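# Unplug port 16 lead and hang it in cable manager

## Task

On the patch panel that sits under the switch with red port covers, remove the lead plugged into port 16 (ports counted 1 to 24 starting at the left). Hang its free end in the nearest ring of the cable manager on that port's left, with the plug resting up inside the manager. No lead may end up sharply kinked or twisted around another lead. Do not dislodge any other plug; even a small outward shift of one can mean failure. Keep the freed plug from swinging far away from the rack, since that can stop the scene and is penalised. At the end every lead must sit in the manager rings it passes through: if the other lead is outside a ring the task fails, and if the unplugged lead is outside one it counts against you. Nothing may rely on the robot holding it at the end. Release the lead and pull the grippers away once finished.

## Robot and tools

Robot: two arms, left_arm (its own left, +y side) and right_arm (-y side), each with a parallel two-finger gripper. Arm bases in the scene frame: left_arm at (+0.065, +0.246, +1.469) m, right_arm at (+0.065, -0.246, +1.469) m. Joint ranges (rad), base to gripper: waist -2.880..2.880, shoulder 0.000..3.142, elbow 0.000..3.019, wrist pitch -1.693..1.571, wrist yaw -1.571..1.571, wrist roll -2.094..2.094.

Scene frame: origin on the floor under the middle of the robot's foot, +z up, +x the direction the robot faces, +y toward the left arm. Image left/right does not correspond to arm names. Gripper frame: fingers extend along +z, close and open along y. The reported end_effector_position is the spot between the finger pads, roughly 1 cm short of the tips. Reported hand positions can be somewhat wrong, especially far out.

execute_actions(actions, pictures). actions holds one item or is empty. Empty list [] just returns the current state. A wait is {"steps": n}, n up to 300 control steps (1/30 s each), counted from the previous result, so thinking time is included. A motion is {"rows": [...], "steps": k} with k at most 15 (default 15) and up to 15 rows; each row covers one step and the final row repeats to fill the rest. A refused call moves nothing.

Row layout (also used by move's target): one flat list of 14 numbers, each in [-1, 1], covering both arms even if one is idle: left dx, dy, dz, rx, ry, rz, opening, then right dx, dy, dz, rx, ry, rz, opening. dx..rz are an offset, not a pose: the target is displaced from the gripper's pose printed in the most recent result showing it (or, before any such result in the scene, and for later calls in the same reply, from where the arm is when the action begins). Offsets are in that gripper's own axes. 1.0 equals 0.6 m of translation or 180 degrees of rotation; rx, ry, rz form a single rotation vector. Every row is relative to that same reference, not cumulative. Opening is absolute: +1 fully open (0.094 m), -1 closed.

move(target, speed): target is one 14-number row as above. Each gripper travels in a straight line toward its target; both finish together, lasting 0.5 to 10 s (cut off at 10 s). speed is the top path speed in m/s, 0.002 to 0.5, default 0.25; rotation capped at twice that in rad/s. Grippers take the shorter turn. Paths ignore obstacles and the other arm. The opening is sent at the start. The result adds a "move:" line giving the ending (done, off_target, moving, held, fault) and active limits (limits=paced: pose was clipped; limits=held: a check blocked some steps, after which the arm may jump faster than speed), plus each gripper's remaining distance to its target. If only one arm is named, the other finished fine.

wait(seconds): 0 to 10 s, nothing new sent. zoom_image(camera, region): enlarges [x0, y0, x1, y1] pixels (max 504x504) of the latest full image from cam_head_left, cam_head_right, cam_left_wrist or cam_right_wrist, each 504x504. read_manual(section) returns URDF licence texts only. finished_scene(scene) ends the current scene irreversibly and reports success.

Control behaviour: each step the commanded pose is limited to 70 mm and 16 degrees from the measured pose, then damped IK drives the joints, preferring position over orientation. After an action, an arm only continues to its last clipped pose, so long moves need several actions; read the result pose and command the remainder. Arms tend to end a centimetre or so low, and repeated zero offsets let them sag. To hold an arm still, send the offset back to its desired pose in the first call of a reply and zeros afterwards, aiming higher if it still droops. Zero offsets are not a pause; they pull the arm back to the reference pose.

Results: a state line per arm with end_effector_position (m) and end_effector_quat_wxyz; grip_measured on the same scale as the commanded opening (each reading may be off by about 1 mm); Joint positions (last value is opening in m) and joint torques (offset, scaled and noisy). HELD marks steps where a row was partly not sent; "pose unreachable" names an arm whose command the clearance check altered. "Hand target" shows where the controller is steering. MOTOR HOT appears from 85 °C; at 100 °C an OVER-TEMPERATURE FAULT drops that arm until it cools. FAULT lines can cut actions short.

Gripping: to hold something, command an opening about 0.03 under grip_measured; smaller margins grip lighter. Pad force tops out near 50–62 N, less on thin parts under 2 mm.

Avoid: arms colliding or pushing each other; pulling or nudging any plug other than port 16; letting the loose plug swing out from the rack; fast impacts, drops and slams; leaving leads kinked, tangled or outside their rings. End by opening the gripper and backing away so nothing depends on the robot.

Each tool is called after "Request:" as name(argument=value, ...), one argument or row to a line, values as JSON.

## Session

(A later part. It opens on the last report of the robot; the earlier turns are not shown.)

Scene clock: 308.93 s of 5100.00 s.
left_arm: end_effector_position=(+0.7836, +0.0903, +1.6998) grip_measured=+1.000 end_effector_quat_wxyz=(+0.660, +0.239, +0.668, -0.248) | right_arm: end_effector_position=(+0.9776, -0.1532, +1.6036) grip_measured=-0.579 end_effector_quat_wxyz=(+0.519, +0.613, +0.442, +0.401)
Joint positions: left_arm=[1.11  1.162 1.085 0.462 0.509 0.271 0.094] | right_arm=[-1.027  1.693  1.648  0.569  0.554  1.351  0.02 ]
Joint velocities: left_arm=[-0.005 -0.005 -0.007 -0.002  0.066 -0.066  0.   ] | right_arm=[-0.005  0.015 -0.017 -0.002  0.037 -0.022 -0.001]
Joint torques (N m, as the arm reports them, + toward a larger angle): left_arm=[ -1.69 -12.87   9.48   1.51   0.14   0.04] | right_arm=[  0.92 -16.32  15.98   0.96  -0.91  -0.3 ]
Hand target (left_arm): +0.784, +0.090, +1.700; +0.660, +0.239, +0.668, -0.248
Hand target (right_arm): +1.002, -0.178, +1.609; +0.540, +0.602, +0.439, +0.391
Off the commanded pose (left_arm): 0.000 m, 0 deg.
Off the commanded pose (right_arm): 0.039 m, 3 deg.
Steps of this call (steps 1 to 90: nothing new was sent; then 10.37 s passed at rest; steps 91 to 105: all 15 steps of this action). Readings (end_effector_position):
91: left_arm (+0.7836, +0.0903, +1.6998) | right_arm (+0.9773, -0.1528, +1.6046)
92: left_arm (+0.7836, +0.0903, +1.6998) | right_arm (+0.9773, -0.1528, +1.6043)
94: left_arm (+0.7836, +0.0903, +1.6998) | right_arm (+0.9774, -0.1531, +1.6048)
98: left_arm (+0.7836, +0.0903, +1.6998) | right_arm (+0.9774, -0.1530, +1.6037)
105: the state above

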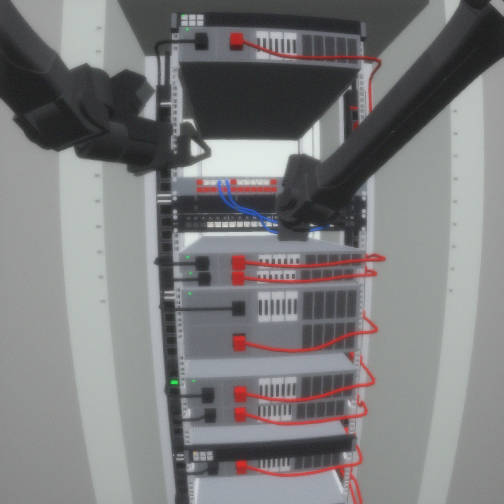

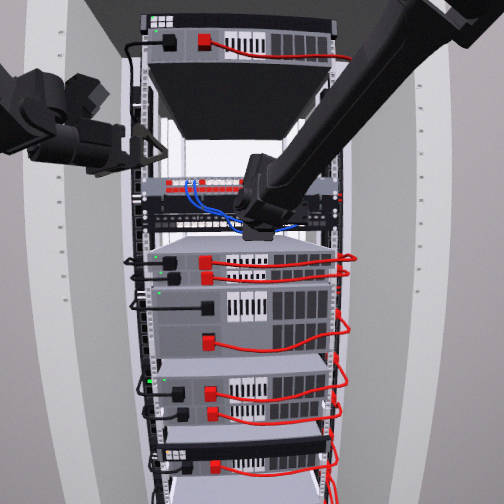

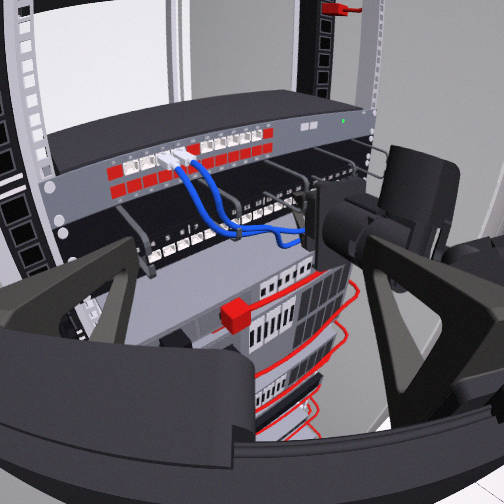

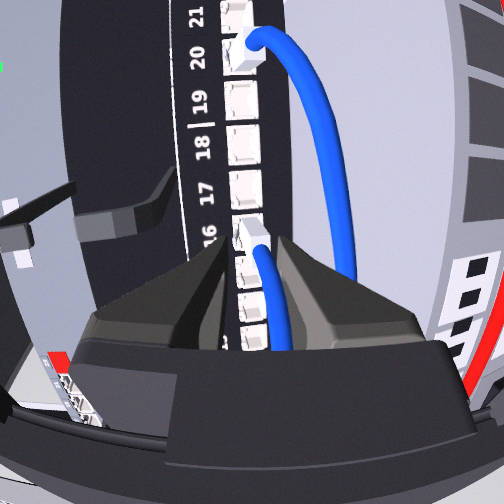

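Request:
move(
  target=[-0.1,0.06,0.16,0.05,0,0,1,-0.042,0.018,-0.008,0,0,0,-0.58],
  speed=0.08,
)

Request:
zoom_image(
  camera="cam_left_wrist",
  region=[190, 150, 390, 330],
)

Scene clock: 316.40 s of 5100.00 s.
left_arm: end_effector_position=(+0.8669, +0.0606, +1.7505) grip_measured=+1.000 end_effector_quat_wxyz=(+0.632, +0.284, +0.654, -0.304) | right_arm: end_effector_position=(+0.9704, -0.1615, +1.6068) grip_measured=-0.579 end_effector_quat_wxyz=(+0.517, +0.608, +0.449, +0.402)
Joint positions: left_arm=[1.097 1.33  1.498 0.145 0.643 0.293 0.094] | right_arm=[-1.04   1.661  1.608  0.568  0.528  1.351  0.02 ]
Joint velocities: left_arm=[ 0.005  0.005 -0.012 -0.012 -0.022 -0.037  0.   ] | right_arm=[ 0.015  0.005  0.002 -0.002  0.022 -0.022 -0.   ]
Joint torques (N m, as the arm reports them, + toward a larger angle): left_arm=[ -3.07 -14.04  15.32   1.11   0.3    0.19] | right_arm=[  2.97 -21.23   7.55   1.43  -0.12   0.11]
Hand target (left_arm): +0.881, +0.059, +1.760; +0.640, +0.289, +0.646, -0.300
Hand target (right_arm): +0.968, -0.176, +1.615; +0.519, +0.612, +0.442, +0.401
Off the commanded pose (left_arm): 0.017 m, 1 deg.
Off the commanded pose (right_arm): 0.017 m, 1 deg.
After step 90, 2.63 s passed at rest.
move: off_target (left_arm, right_arm)

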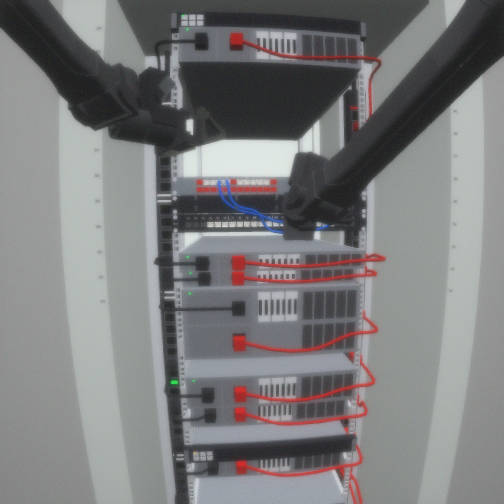

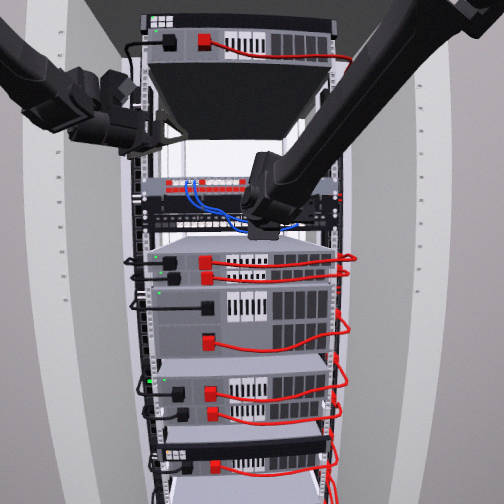

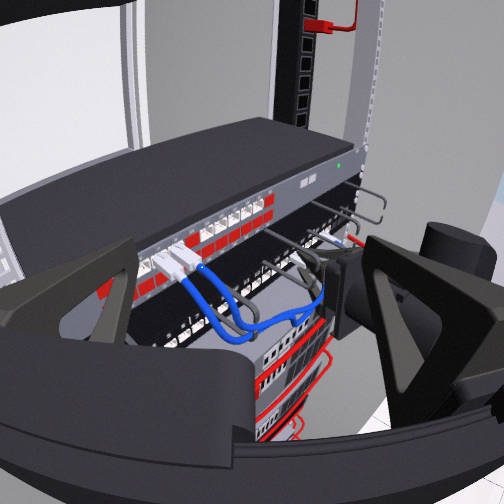

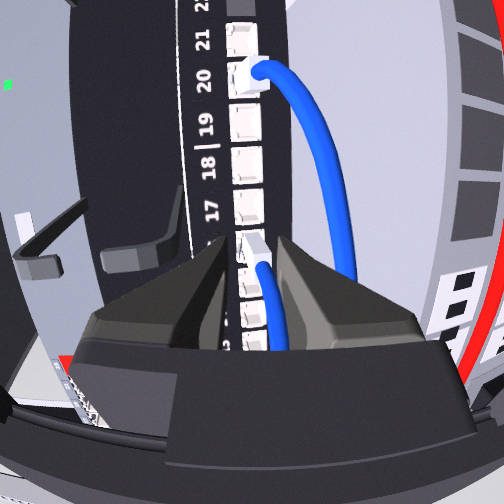

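Region (190, 150, 390, 330) of cam_left_wrist's 504x504 image, scaled by 2.520, with more detail than that image has; it fills the top 454 rows of this view, and the rest is white.

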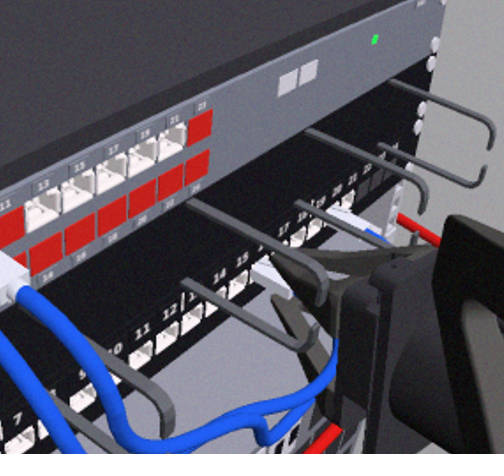

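Request:
move(
  target=[0,0,0,0,0,0,1,0.04,0.012,0.012,-0.005,-0.068,0.005,-0.55],
  speed=0.08,
)

Request:
zoom_image(
  camera="cam_left_wrist",
  region=[240, 200, 380, 330],
)

Scene clock: 325.70 s of 5100.00 s.
left_arm: end_effector_position=(+0.8669, +0.0606, +1.7503) grip_measured=+1.000 end_effector_quat_wxyz=(+0.632, +0.285, +0.654, -0.304) | right_arm: end_effector_position=(+0.9661, -0.1634, +1.6054) grip_measured=-0.551 end_effector_quat_wxyz=(+0.559, +0.658, +0.379, +0.332)
Joint positions: left_arm=[1.097 1.33  1.498 0.144 0.643 0.295 0.094] | right_arm=[-0.988  1.729  1.689  0.641  0.804  1.301  0.021]
Joint velocities: left_arm=[-0.005 -0.015  0.002 -0.012 -0.022  0.007  0.   ] | right_arm=[-0.024  0.005  0.002  0.017  0.051  0.037  0.   ]
Joint torques (N m, as the arm reports them, + toward a larger angle): left_arm=[ -2.72 -15.69  10.6    1.46   0.21   0.05] | right_arm=[  7.25 -15.77  14.59   1.93  -0.51  -0.35]
Hand target (left_arm): +0.867, +0.061, +1.750; +0.632, +0.284, +0.654, -0.304
Hand target (right_arm): +0.980, -0.141, +1.612; +0.563, +0.648, +0.382, +0.343
Off the commanded pose (left_arm): 0.000 m, 0 deg.
Off the commanded pose (right_arm): 0.030 m, 2 deg.
After step 90, 4.70 s passed at rest.
move: off_target (right_arm)

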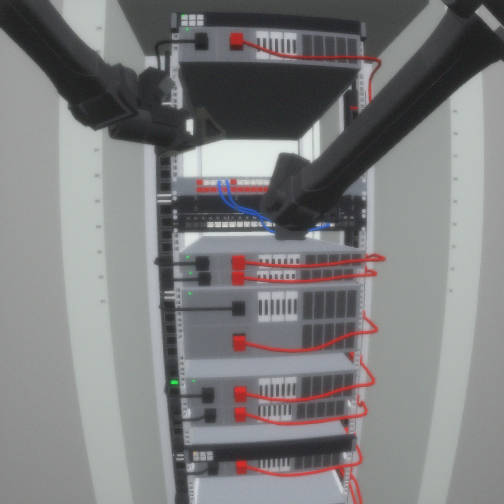

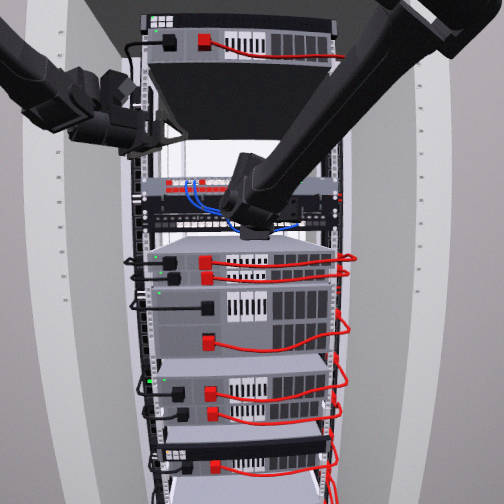

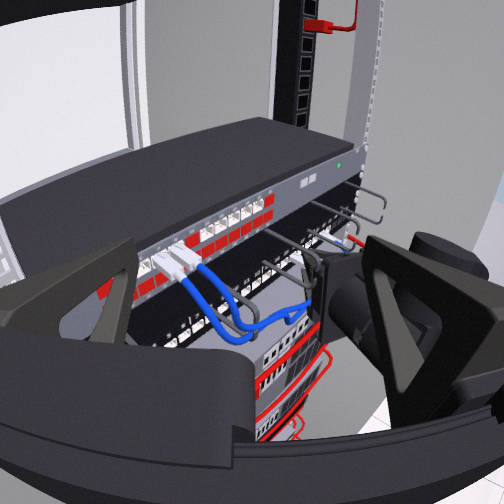

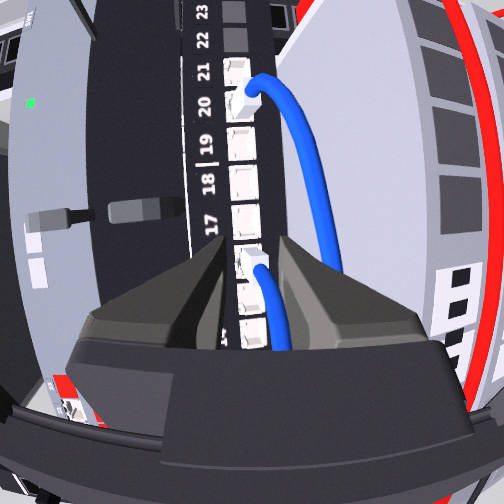

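Region (240, 200, 380, 330) of cam_left_wrist's 504x504 image, scaled by 3.600, with more detail than that image has; it fills the top 468 rows of this view, and the rest is white.

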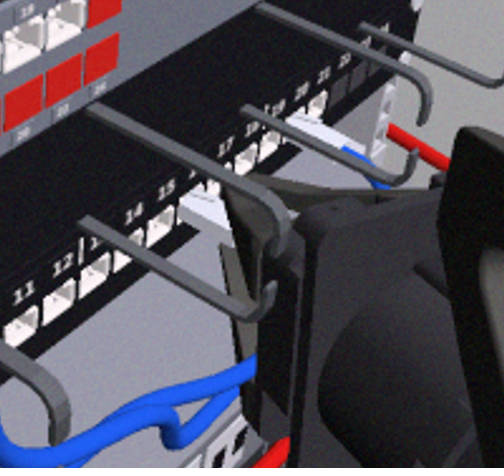

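Request:
move(
  target=[0,0,0,0,0,0,1,0,0.014,0.022,-0.008,0.066,-0.005,-0.58],
  speed=0.08,
)

Scene clock: 340.73 s of 5100.00 s.
left_arm: end_effector_position=(+0.8669, +0.0606, +1.7503) grip_measured=+1.000 end_effector_quat_wxyz=(+0.632, +0.285, +0.654, -0.304) | right_arm: end_effector_position=(+0.9771, -0.1566, +1.6053) grip_measured=-0.579 end_effector_quat_wxyz=(+0.526, +0.609, +0.440, +0.397)
Joint positions: left_arm=[1.097 1.33  1.498 0.144 0.643 0.295 0.094] | right_arm=[-1.03   1.692  1.645  0.585  0.558  1.334  0.02 ]
Joint velocities: left_arm=[-0.005 -0.015 -0.007 -0.007  0.007 -0.007  0.   ] | right_arm=[-0.005 -0.015 -0.002 -0.017 -0.066 -0.007 -0.   ]
Joint torques (N m, as the arm reports them, + toward a larger angle): left_arm=[ -2.71 -16.05  10.59   1.4    0.15   0.09] | right_arm=[  3.11 -20.5    8.68   1.27  -0.63   0.1 ]
Hand target (left_arm): +0.867, +0.061, +1.750; +0.632, +0.285, +0.654, -0.304
Hand target (right_arm): +0.979, -0.170, +1.612; +0.528, +0.610, +0.436, +0.398
Off the commanded pose (left_arm): 0.000 m, 0 deg.
Off the commanded pose (right_arm): 0.015 m, 1 deg.
After step 90, 10.47 s passed at rest.
move: off_target (right_arm)

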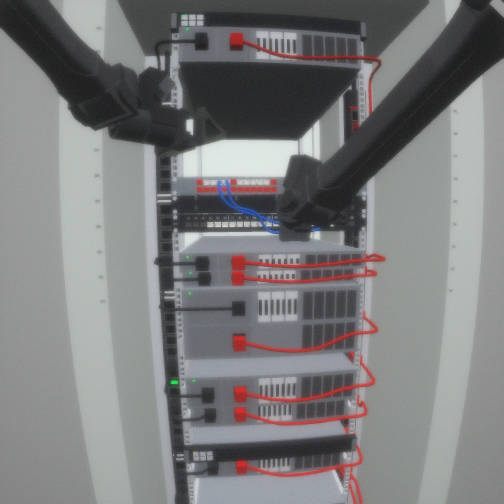

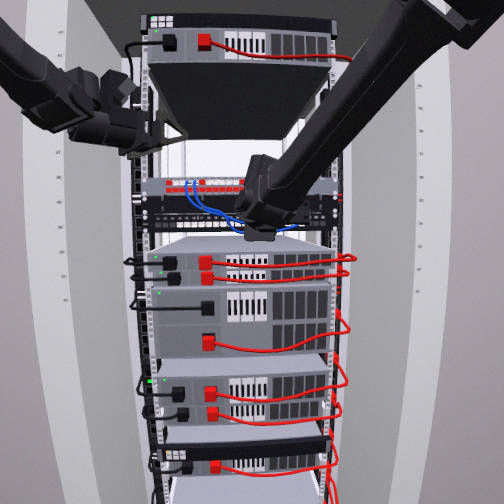

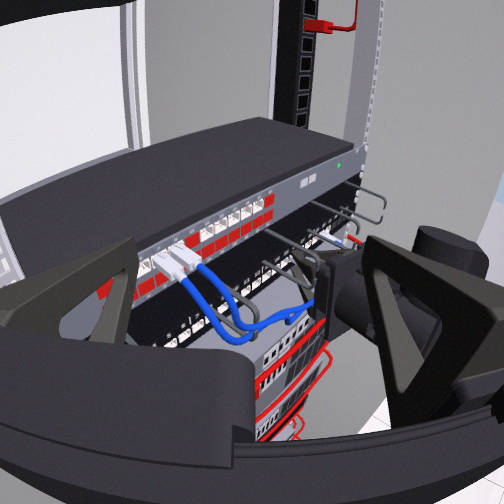

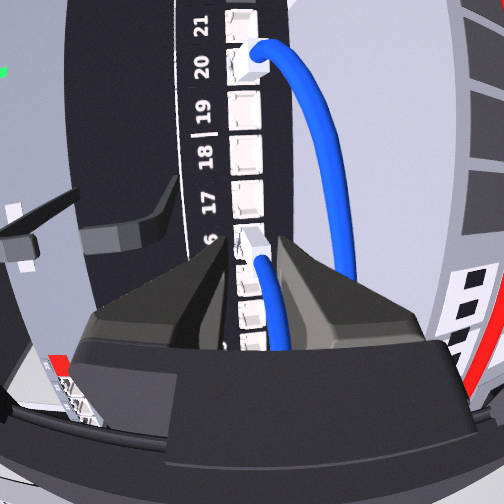

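Request:
zoom_image(
  camera="cam_left_wrist",
  region=[270, 220, 360, 300],
)

Request:
zoom_image(
  camera="cam_right_wrist",
  region=[190, 0, 310, 290],
)

Region (270, 220, 360, 300) of cam_left_wrist's 504x504 image, scaled by 5.600, with more detail than that image has.

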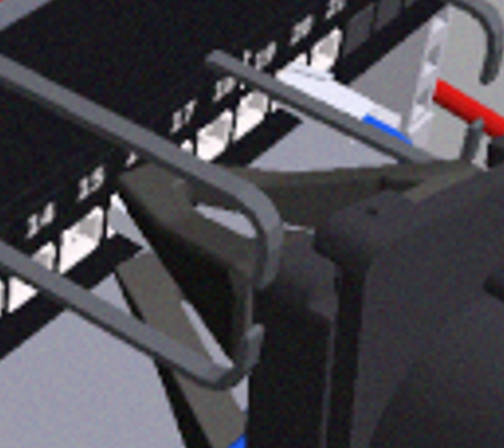

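Region (190, 0, 310, 290) of cam_right_wrist's 504x504 image, scaled by 1.738, with more detail than that image has; it fills the left 209 columns of this view, and the rest is white.

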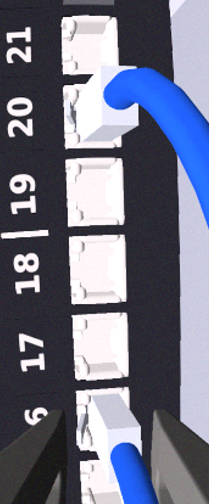

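Request:
execute_actions(
  actions=[
    {"rows":[[0,0,0,0,0,0,1,0,0,0.008,0,0,0,-0.66],[0,0,0,0,0,0,1,0,0,0.008,0,0,0,-0.72],[0,0,0,0,0,0,1,0,0,0.008,0,0,0,-0.76],[0,0,0,0,0,0,1,0,0,0.008,0,0,0,-0.79],[0,0,0,0,0,0,1,0,0,0.008,0,0,0,-0.82],[0,0,0,0,0,0,1,0,0,0.008,0,0,0,-0.84],[0,0,0,0,0,0,1,0,0,0.008,0,0,0,-0.86],[0,0,0,0,0,0,1,0,0,0.008,0,0,0,-0.88],[0,0,0,0,0,0,1,0,0,0.008,0,0,0,-0.91]]},
  ],
  pictures=false,
)

Request:
move(
  target=[0,0,0,0,0,0,1,-0.014,0.015,-0.048,0,0,0,-0.91],
  speed=0.025,
)

Scene clock: 356.40 s of 5100.00 s.
left_arm: end_effector_position=(+0.8669, +0.0606, +1.7503) grip_measured=+1.000 end_effector_quat_wxyz=(+0.632, +0.285, +0.654, -0.304) | right_arm: end_effector_position=(+0.9771, -0.1563, +1.6047) grip_measured=-0.855 end_effector_quat_wxyz=(+0.525, +0.610, +0.441, +0.397)
Joint positions: left_arm=[1.097 1.33  1.498 0.144 0.643 0.295 0.094] | right_arm=[-1.03   1.692  1.645  0.583  0.558  1.336  0.007]
Joint velocities: left_arm=[-0.015 -0.005 -0.002  0.002 -0.007  0.007  0.   ] | right_arm=[ 0.005  0.005  0.002  0.017  0.051 -0.022  0.   ]
Joint torques (N m, as the arm reports them, + toward a larger angle): left_arm=[ -2.48 -15.49  10.58   1.41   0.18   0.03] | right_arm=[  4.4  -18.46  10.     1.53  -0.24  -0.01]
Hand target (left_arm): +0.867, +0.061, +1.750; +0.632, +0.285, +0.654, -0.304
Hand target (right_arm): +0.981, -0.158, +1.605; +0.526, +0.609, +0.440, +0.397
Off the commanded pose (left_arm): 0.000 m, 0 deg.
Off the commanded pose (right_arm): 0.005 m, 0 deg.
Steps of this call (steps 1 to 90: nothing new was sent; then 12.17 s passed at rest; steps 91 to 105: all 15 steps of this action). Readings (end_effector_position):
91: left_arm (+0.8669, +0.0606, +1.7503) | right_arm (+0.9771, -0.1566, +1.6053)
92: left_arm (+0.8669, +0.0606, +1.7503) | right_arm (+0.9771, -0.1564, +1.6053)
94: left_arm (+0.8669, +0.0606, +1.7503) | right_arm (+0.9771, -0.1563, +1.6050)
98: left_arm (+0.8669, +0.0606, +1.7503) | right_arm (+0.9771, -0.1563, +1.6047)
105: the state above

Scene clock: 358.10 s of 5100.00 s.
left_arm: end_effector_position=(+0.8669, +0.0606, +1.7503) grip_measured=+1.000 end_effector_quat_wxyz=(+0.632, +0.285, +0.654, -0.304) | right_arm: end_effector_position=(+0.9740, -0.1552, +1.6042) grip_measured=-0.862 end_effector_quat_wxyz=(+0.524, +0.602, +0.444, +0.408)
Joint positions: left_arm=[1.097 1.33  1.498 0.144 0.643 0.295 0.094] | right_arm=[-1.034  1.685  1.623  0.605  0.529  1.337  0.006]
Joint velocities: left_arm=[-0.024 -0.005  0.002 -0.017  0.022  0.081  0.   ] | right_arm=[ 0.005 -0.005  0.002 -0.012 -0.022 -0.007  0.   ]
Joint torques (N m, as the arm reports them, + toward a larger angle): left_arm=[ -2.41 -16.23  10.54   1.55   0.21   0.06] | right_arm=[  6.29 -24.02   2.57   2.15   1.61  -0.11]
Hand target (left_arm): +0.867, +0.061, +1.750; +0.632, +0.285, +0.654, -0.304
Hand target (right_arm): +0.952, -0.157, +1.617; +0.525, +0.610, +0.441, +0.397
Off the commanded pose (left_arm): 0.000 m, 0 deg.
Off the commanded pose (right_arm): 0.029 m, 2 deg.
move: off_target (right_arm)

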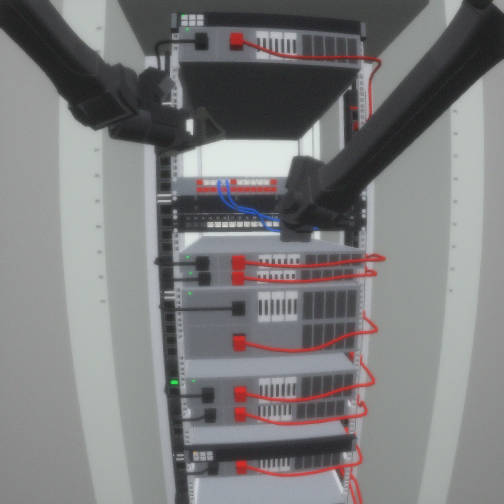

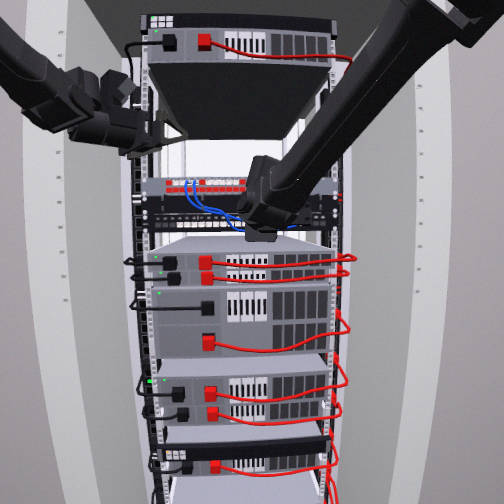

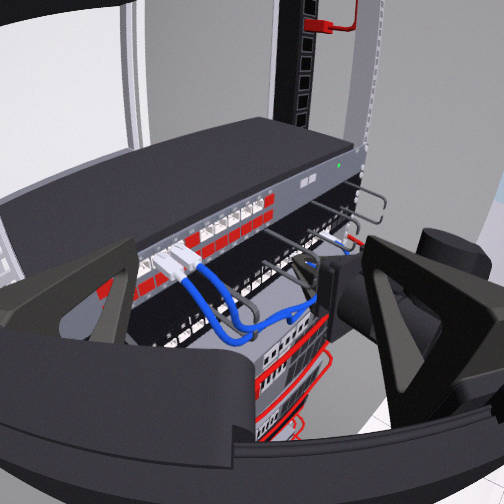

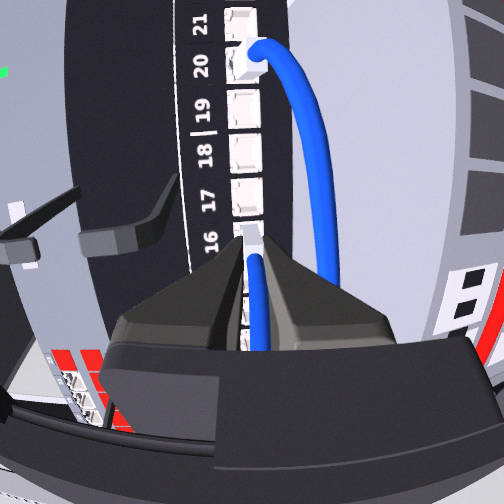

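Request:
execute_actions(
  actions=[
    {"rows":[[0,0,0,0,0,0,1,-0.014,0.014,-0.046,0,0,0,-0.93],[0,0,0,0,0,0,1,-0.015,0.013,-0.05,0,0,0,-0.93],[0,0,0,0,0,0,1,-0.016,0.012,-0.054,0,0,0,-0.93],[0,0,0,0,0,0,1,-0.017,0.012,-0.058,0,0,0,-0.93],[0,0,0,0,0,0,1,-0.018,0.012,-0.062,0,0,0,-0.93],[0,0,0,0,0,0,1,-0.019,0.012,-0.066,0,0,0,-0.93],[0,0,0,0,0,0,1,-0.02,0.012,-0.07,0,0,0,-0.93]]},
  ],
)

Request:
zoom_image(
  camera="cam_left_wrist",
  region=[240, 200, 380, 330],
)

Scene clock: 366.70 s of 5100.00 s.
left_arm: end_effector_position=(+0.8669, +0.0606, +1.7503) grip_measured=+1.000 end_effector_quat_wxyz=(+0.632, +0.285, +0.654, -0.304) | right_arm: end_effector_position=(+0.9565, -0.1576, +1.6045) grip_measured=-0.908 end_effector_quat_wxyz=(+0.521, +0.596, +0.448, +0.415)
Joint positions: left_arm=[1.097 1.33  1.498 0.144 0.643 0.295 0.094] | right_arm=[-1.036  1.644  1.544  0.643  0.505  1.337  0.004]
Joint velocities: left_arm=[-0.015 -0.005 -0.022 -0.012  0.022  0.022  0.   ] | right_arm=[ 0.005 -0.005 -0.027  0.012 -0.007 -0.022 -0.   ]
Joint torques (N m, as the arm reports them, + toward a larger angle): left_arm=[ -2.81 -16.09  10.52   1.41   0.16   0.08] | right_arm=[  6.46 -22.7    2.58   2.59   1.55  -0.13]
Hand target (left_arm): +0.867, +0.061, +1.750; +0.632, +0.285, +0.654, -0.304
Hand target (right_arm): +0.935, -0.157, +1.615; +0.523, +0.603, +0.444, +0.408
Off the commanded pose (left_arm): 0.000 m, 0 deg.
Off the commanded pose (right_arm): 0.028 m, 1 deg.
Steps of this call (steps 1 to 90: nothing new was sent; then 5.10 s passed at rest; steps 91 to 105: all 15 steps of this action). Readings (end_effector_position):
91: left_arm (+0.8669, +0.0606, +1.7503) | right_arm (+0.9738, -0.1550, +1.6036)
92: left_arm (+0.8669, +0.0606, +1.7503) | right_arm (+0.9726, -0.1553, +1.6039)
94: left_arm (+0.8669, +0.0606, +1.7503) | right_arm (+0.9682, -0.1561, +1.6040)
98: left_arm (+0.8669, +0.0606, +1.7503) | right_arm (+0.9634, -0.1565, +1.6043)
105: the state above

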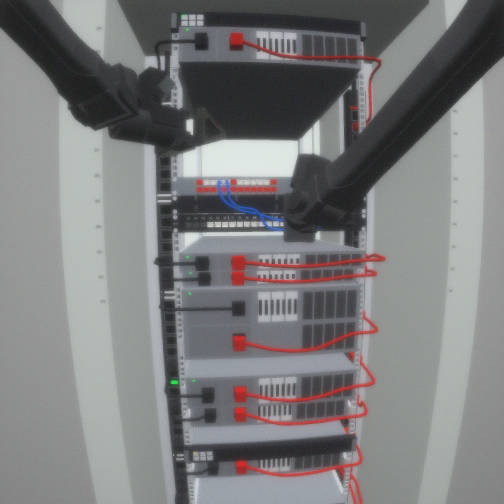

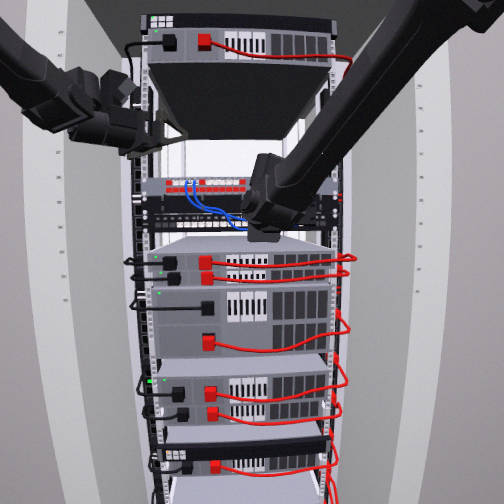

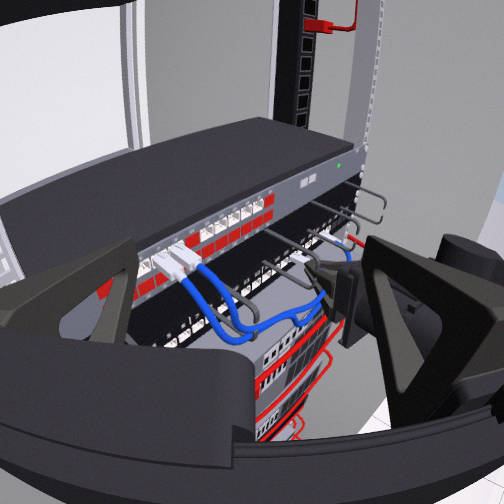

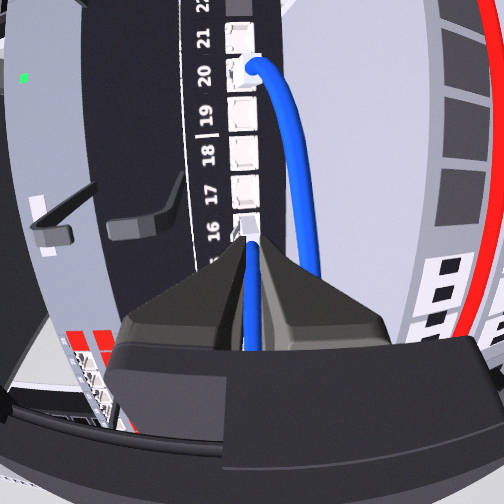

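Region (240, 200, 380, 330) of cam_left_wrist's 504x504 image, scaled by 3.600, with more detail than that image has; it fills the top 468 rows of this view, and the rest is white.

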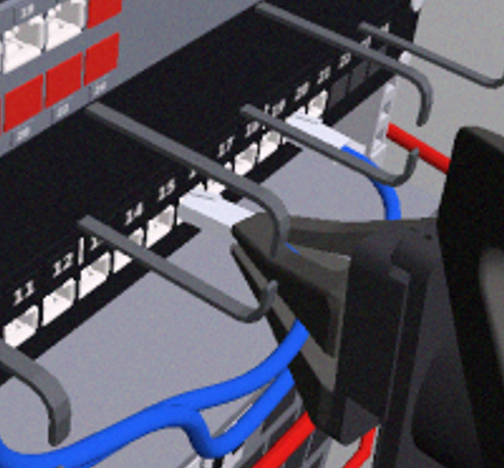

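Request:
move(
  target=[0,0,0,0,0,0,1,0,0.012,0.02,-0.008,0,0,-0.91],
  speed=0.04,
)

Request:
move(
  target=[0,0,0,0,0,0,1,0.006,0.02,0.074,-0.008,0,0,-0.56],
  speed=0.04,
)

Request:
zoom_image(
  camera="cam_left_wrist",
  region=[240, 200, 380, 330],
)

Scene clock: 374.13 s of 5100.00 s.
left_arm: end_effector_position=(+0.8669, +0.0606, +1.7503) grip_measured=+1.000 end_effector_quat_wxyz=(+0.632, +0.285, +0.654, -0.304) | right_arm: end_effector_position=(+0.9578, -0.1574, +1.6057) grip_measured=-0.899 end_effector_quat_wxyz=(+0.520, +0.593, +0.450, +0.419)
Joint positions: left_arm=[1.097 1.33  1.498 0.144 0.643 0.295 0.094] | right_arm=[-1.039  1.644  1.546  0.643  0.492  1.337  0.005]
Joint velocities: left_arm=[-0.015 -0.005  0.027  0.002  0.007  0.022  0.   ] | right_arm=[ 0.005 -0.005 -0.007 -0.012 -0.007  0.022  0.   ]
Joint torques (N m, as the arm reports them, + toward a larger angle): left_arm=[ -2.57 -15.67  10.61   1.41   0.15   0.08] | right_arm=[  3.81 -17.    11.63   1.97  -0.16  -0.1 ]
Hand target (left_arm): +0.867, +0.061, +1.750; +0.632, +0.285, +0.654, -0.304
Hand target (right_arm): +0.968, -0.161, +1.610; +0.528, +0.590, +0.443, +0.421
Off the commanded pose (left_arm): 0.000 m, 0 deg.
Off the commanded pose (right_arm): 0.012 m, 1 deg.
After step 90, 3.73 s passed at rest.
move: off_target (right_arm)

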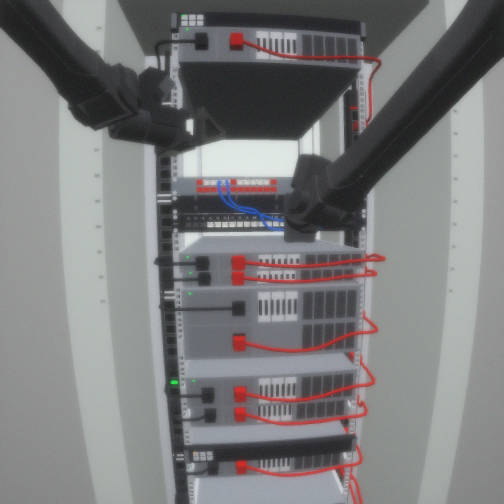

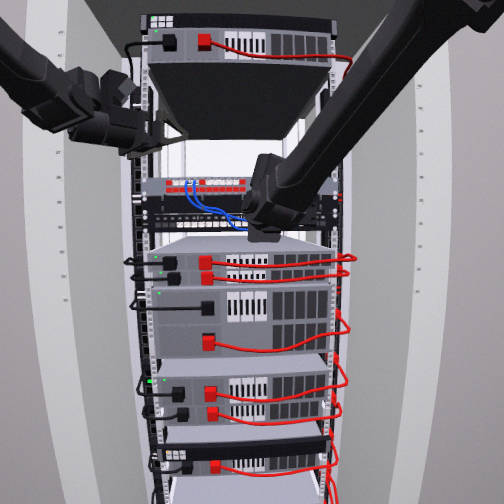

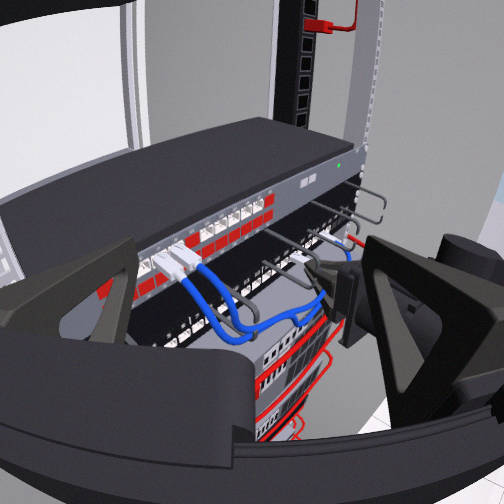

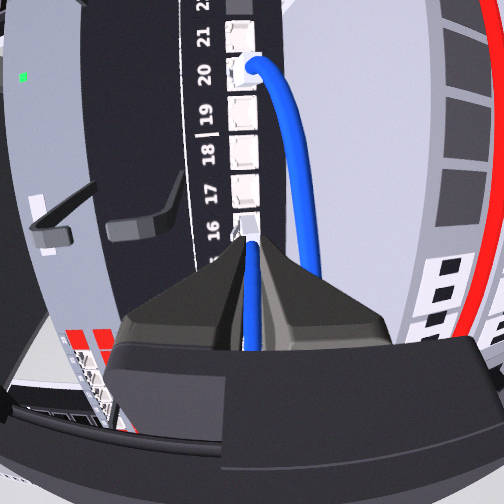

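Scene clock: 375.53 s of 5100.00 s.
left_arm: end_effector_position=(+0.8669, +0.0606, +1.7503) grip_measured=+1.000 end_effector_quat_wxyz=(+0.632, +0.285, +0.654, -0.304) | right_arm: end_effector_position=(+0.9778, -0.1560, +1.6088) grip_measured=-0.561 end_effector_quat_wxyz=(+0.519, +0.588, +0.455, +0.423)
Joint positions: left_arm=[1.097 1.33  1.498 0.144 0.643 0.295 0.094] | right_arm=[-1.047  1.678  1.623  0.597  0.468  1.337  0.021]
Joint velocities: left_arm=[-0.015 -0.005 -0.022 -0.002  0.037  0.022  0.   ] | right_arm=[-0.015 -0.005 -0.022 -0.012  0.066  0.095  0.   ]
Joint torques (N m, as the arm reports them, + toward a larger angle): left_arm=[ -2.77 -15.77  10.57   1.31   0.19   0.07] | right_arm=[  2.89 -15.85  15.48   1.18  -0.37  -0.01]
Hand target (left_arm): +0.867, +0.061, +1.750; +0.632, +0.285, +0.654, -0.304
Hand target (right_arm): +0.999, -0.165, +1.613; +0.528, +0.586, +0.444, +0.425
Off the commanded pose (left_arm): 0.000 m, 0 deg.
Off the commanded pose (right_arm): 0.027 m, 2 deg.
move: off_target (right_arm)

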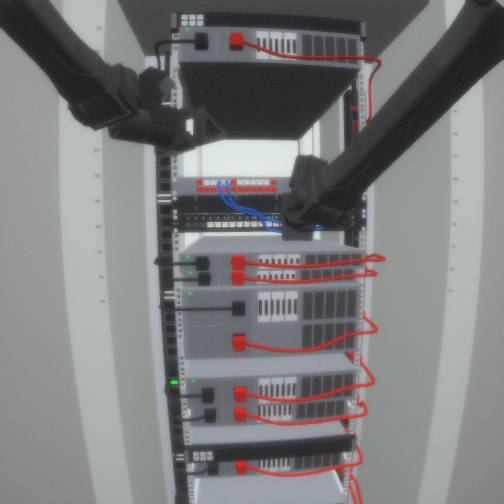

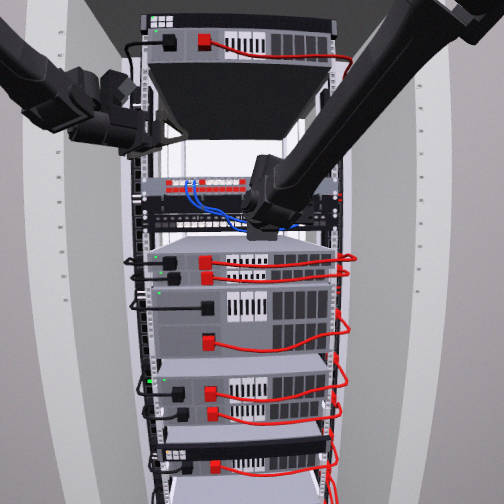

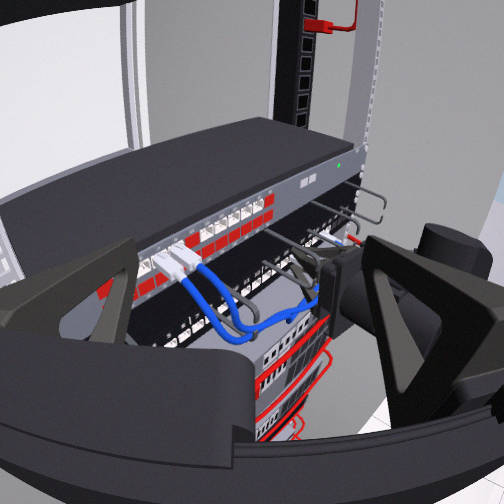

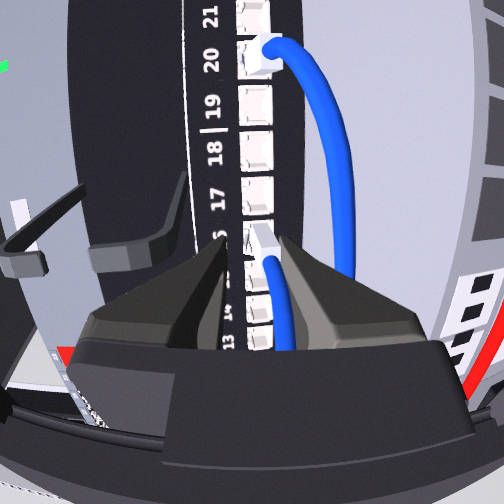

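Region (240, 200, 380, 330) of cam_left_wrist's 504x504 image, scaled by 3.600, with more detail than that image has; it fills the top 468 rows of this view, and the rest is white.

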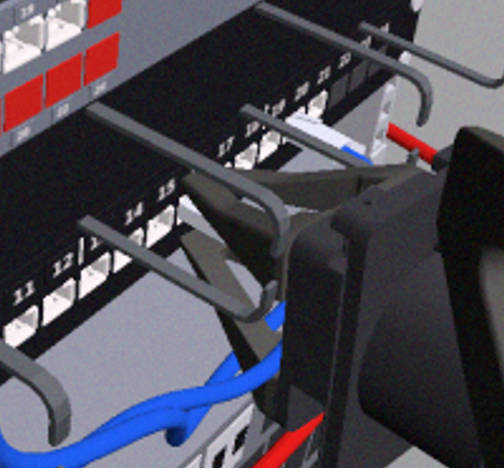

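Request:
move(
  target=[0,0,0,0,0,0,1,-0.02,-0.008,0.004,0.007,-0.03,0,-0.62],
  speed=0.04,
)

Scene clock: 385.77 s of 5100.00 s.
left_arm: end_effector_position=(+0.8669, +0.0606, +1.7503) grip_measured=+1.000 end_effector_quat_wxyz=(+0.632, +0.285, +0.654, -0.304) | right_arm: end_effector_position=(+0.9729, -0.1690, +1.6052) grip_measured=-0.619 end_effector_quat_wxyz=(+0.531, +0.612, +0.435, +0.392)
Joint positions: left_arm=[1.097 1.33  1.498 0.144 0.643 0.295 0.094] | right_arm=[-1.044  1.678  1.623  0.597  0.563  1.337  0.018]
Joint velocities: left_arm=[-0.024 -0.005 -0.012 -0.002  0.051  0.007  0.   ] | right_arm=[-0.005 -0.015  0.037 -0.012 -0.007 -0.051 -0.   ]
Joint torques (N m, as the arm reports them, + toward a larger angle): left_arm=[ -2.33 -15.85  10.45   1.57   0.2    0.02] | right_arm=[  4.41 -18.17  10.05   1.69   0.09  -0.06]
Hand target (left_arm): +0.867, +0.061, +1.750; +0.632, +0.285, +0.654, -0.304
Hand target (right_arm): +0.977, -0.168, +1.604; +0.533, +0.612, +0.434, +0.390
Off the commanded pose (left_arm): 0.000 m, 0 deg.
Off the commanded pose (right_arm): 0.005 m, 0 deg.
After step 90, 5.80 s passed at rest.
move: done

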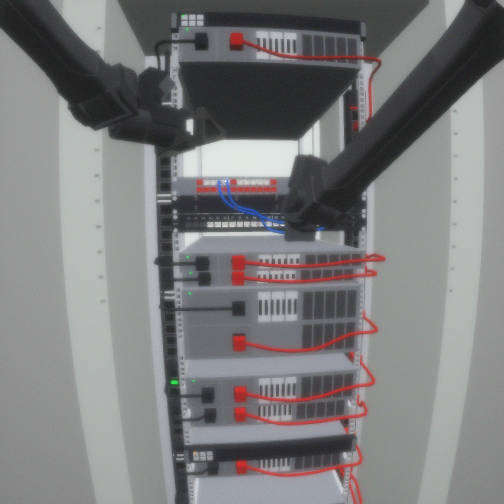

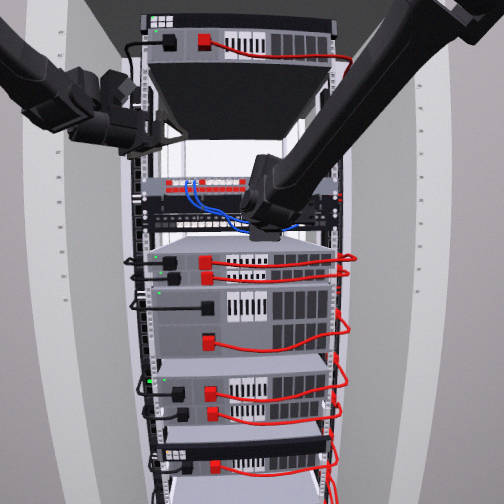

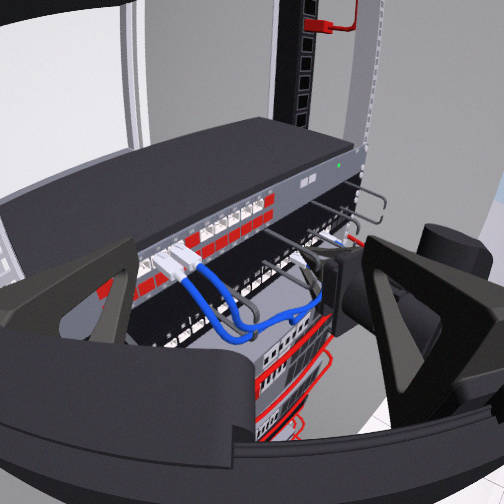

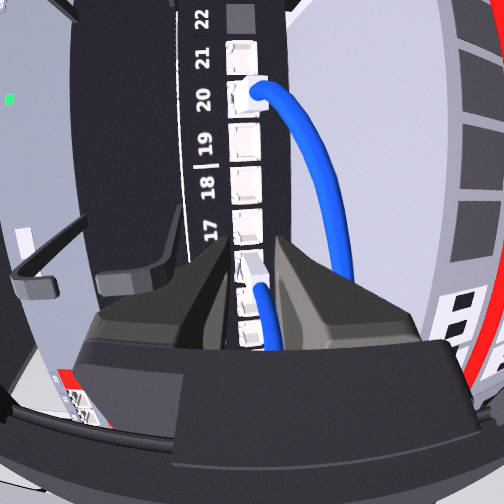

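Request:
move(
  target=[0,0,0,0,0,0,1,0.018,0.014,0.034,-0.01,0.008,0,-0.56],
  speed=0.04,
)

Request:
zoom_image(
  camera="cam_left_wrist",
  region=[270, 220, 360, 300],
)

Scene clock: 391.90 s of 5100.00 s.
left_arm: end_effector_position=(+0.8669, +0.0606, +1.7503) grip_measured=+1.000 end_effector_quat_wxyz=(+0.632, +0.285, +0.654, -0.304) | right_arm: end_effector_position=(+0.9770, -0.1640, +1.6090) grip_measured=-0.561 end_effector_quat_wxyz=(+0.528, +0.603, +0.440, +0.405)
Joint positions: left_arm=[1.097 1.33  1.498 0.144 0.643 0.295 0.094] | right_arm=[-1.044  1.681  1.633  0.597  0.531  1.337  0.021]
Joint velocities: left_arm=[-0.034  0.005 -0.012  0.012 -0.022 -0.022  0.   ] | right_arm=[-0.015 -0.005 -0.017 -0.007 -0.051  0.007 -0.002]
Joint torques (N m, as the arm reports them, + toward a larger angle): left_arm=[ -2.65 -15.8   10.57   1.35   0.19   0.04] | right_arm=[  3.78 -15.92  14.42   1.46  -0.4   -0.12]
Hand target (left_arm): +0.867, +0.061, +1.750; +0.632, +0.285, +0.654, -0.304
Hand target (right_arm): +0.994, -0.165, +1.611; +0.535, +0.598, +0.436, +0.407
Off the commanded pose (left_arm): 0.000 m, 0 deg.
Off the commanded pose (right_arm): 0.020 m, 1 deg.
After step 90, 2.30 s passed at rest.
move: off_target (right_arm)

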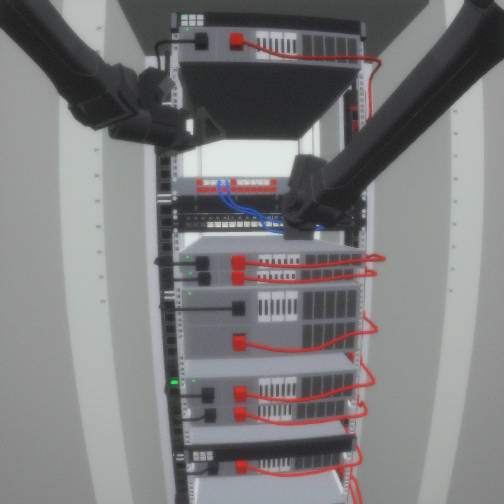

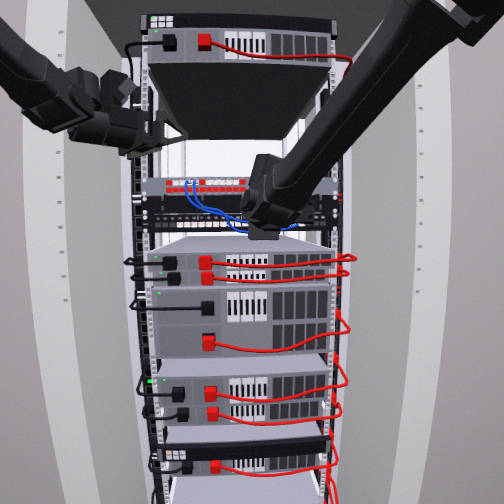

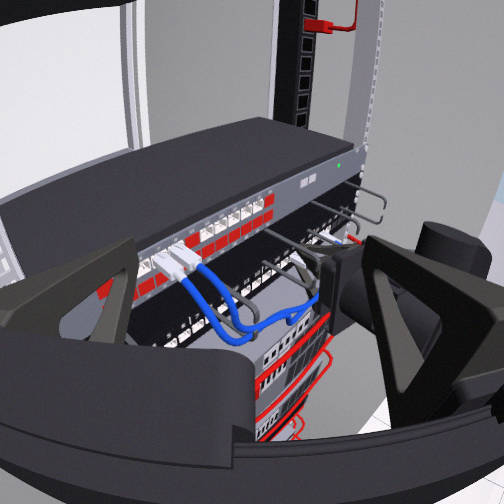

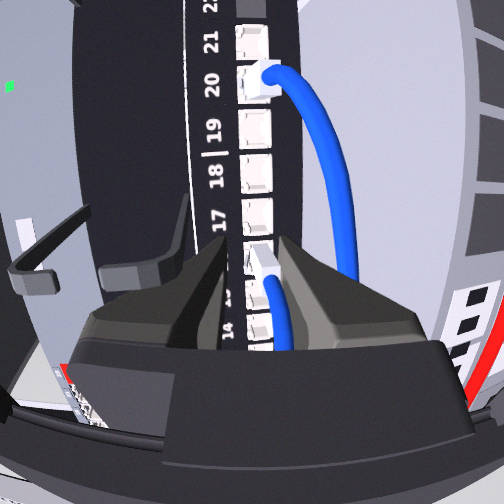

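Region (270, 220, 360, 300) of cam_left_wrist's 504x504 image, scaled by 5.600, with more detail than that image has.

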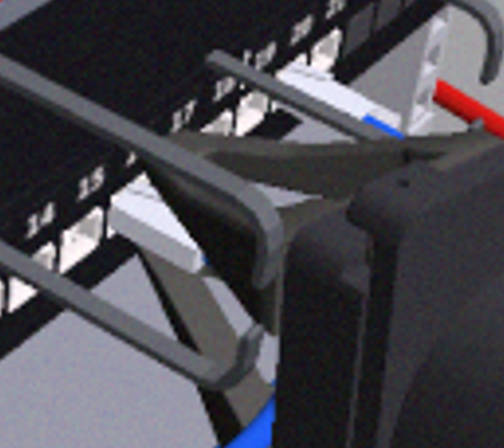

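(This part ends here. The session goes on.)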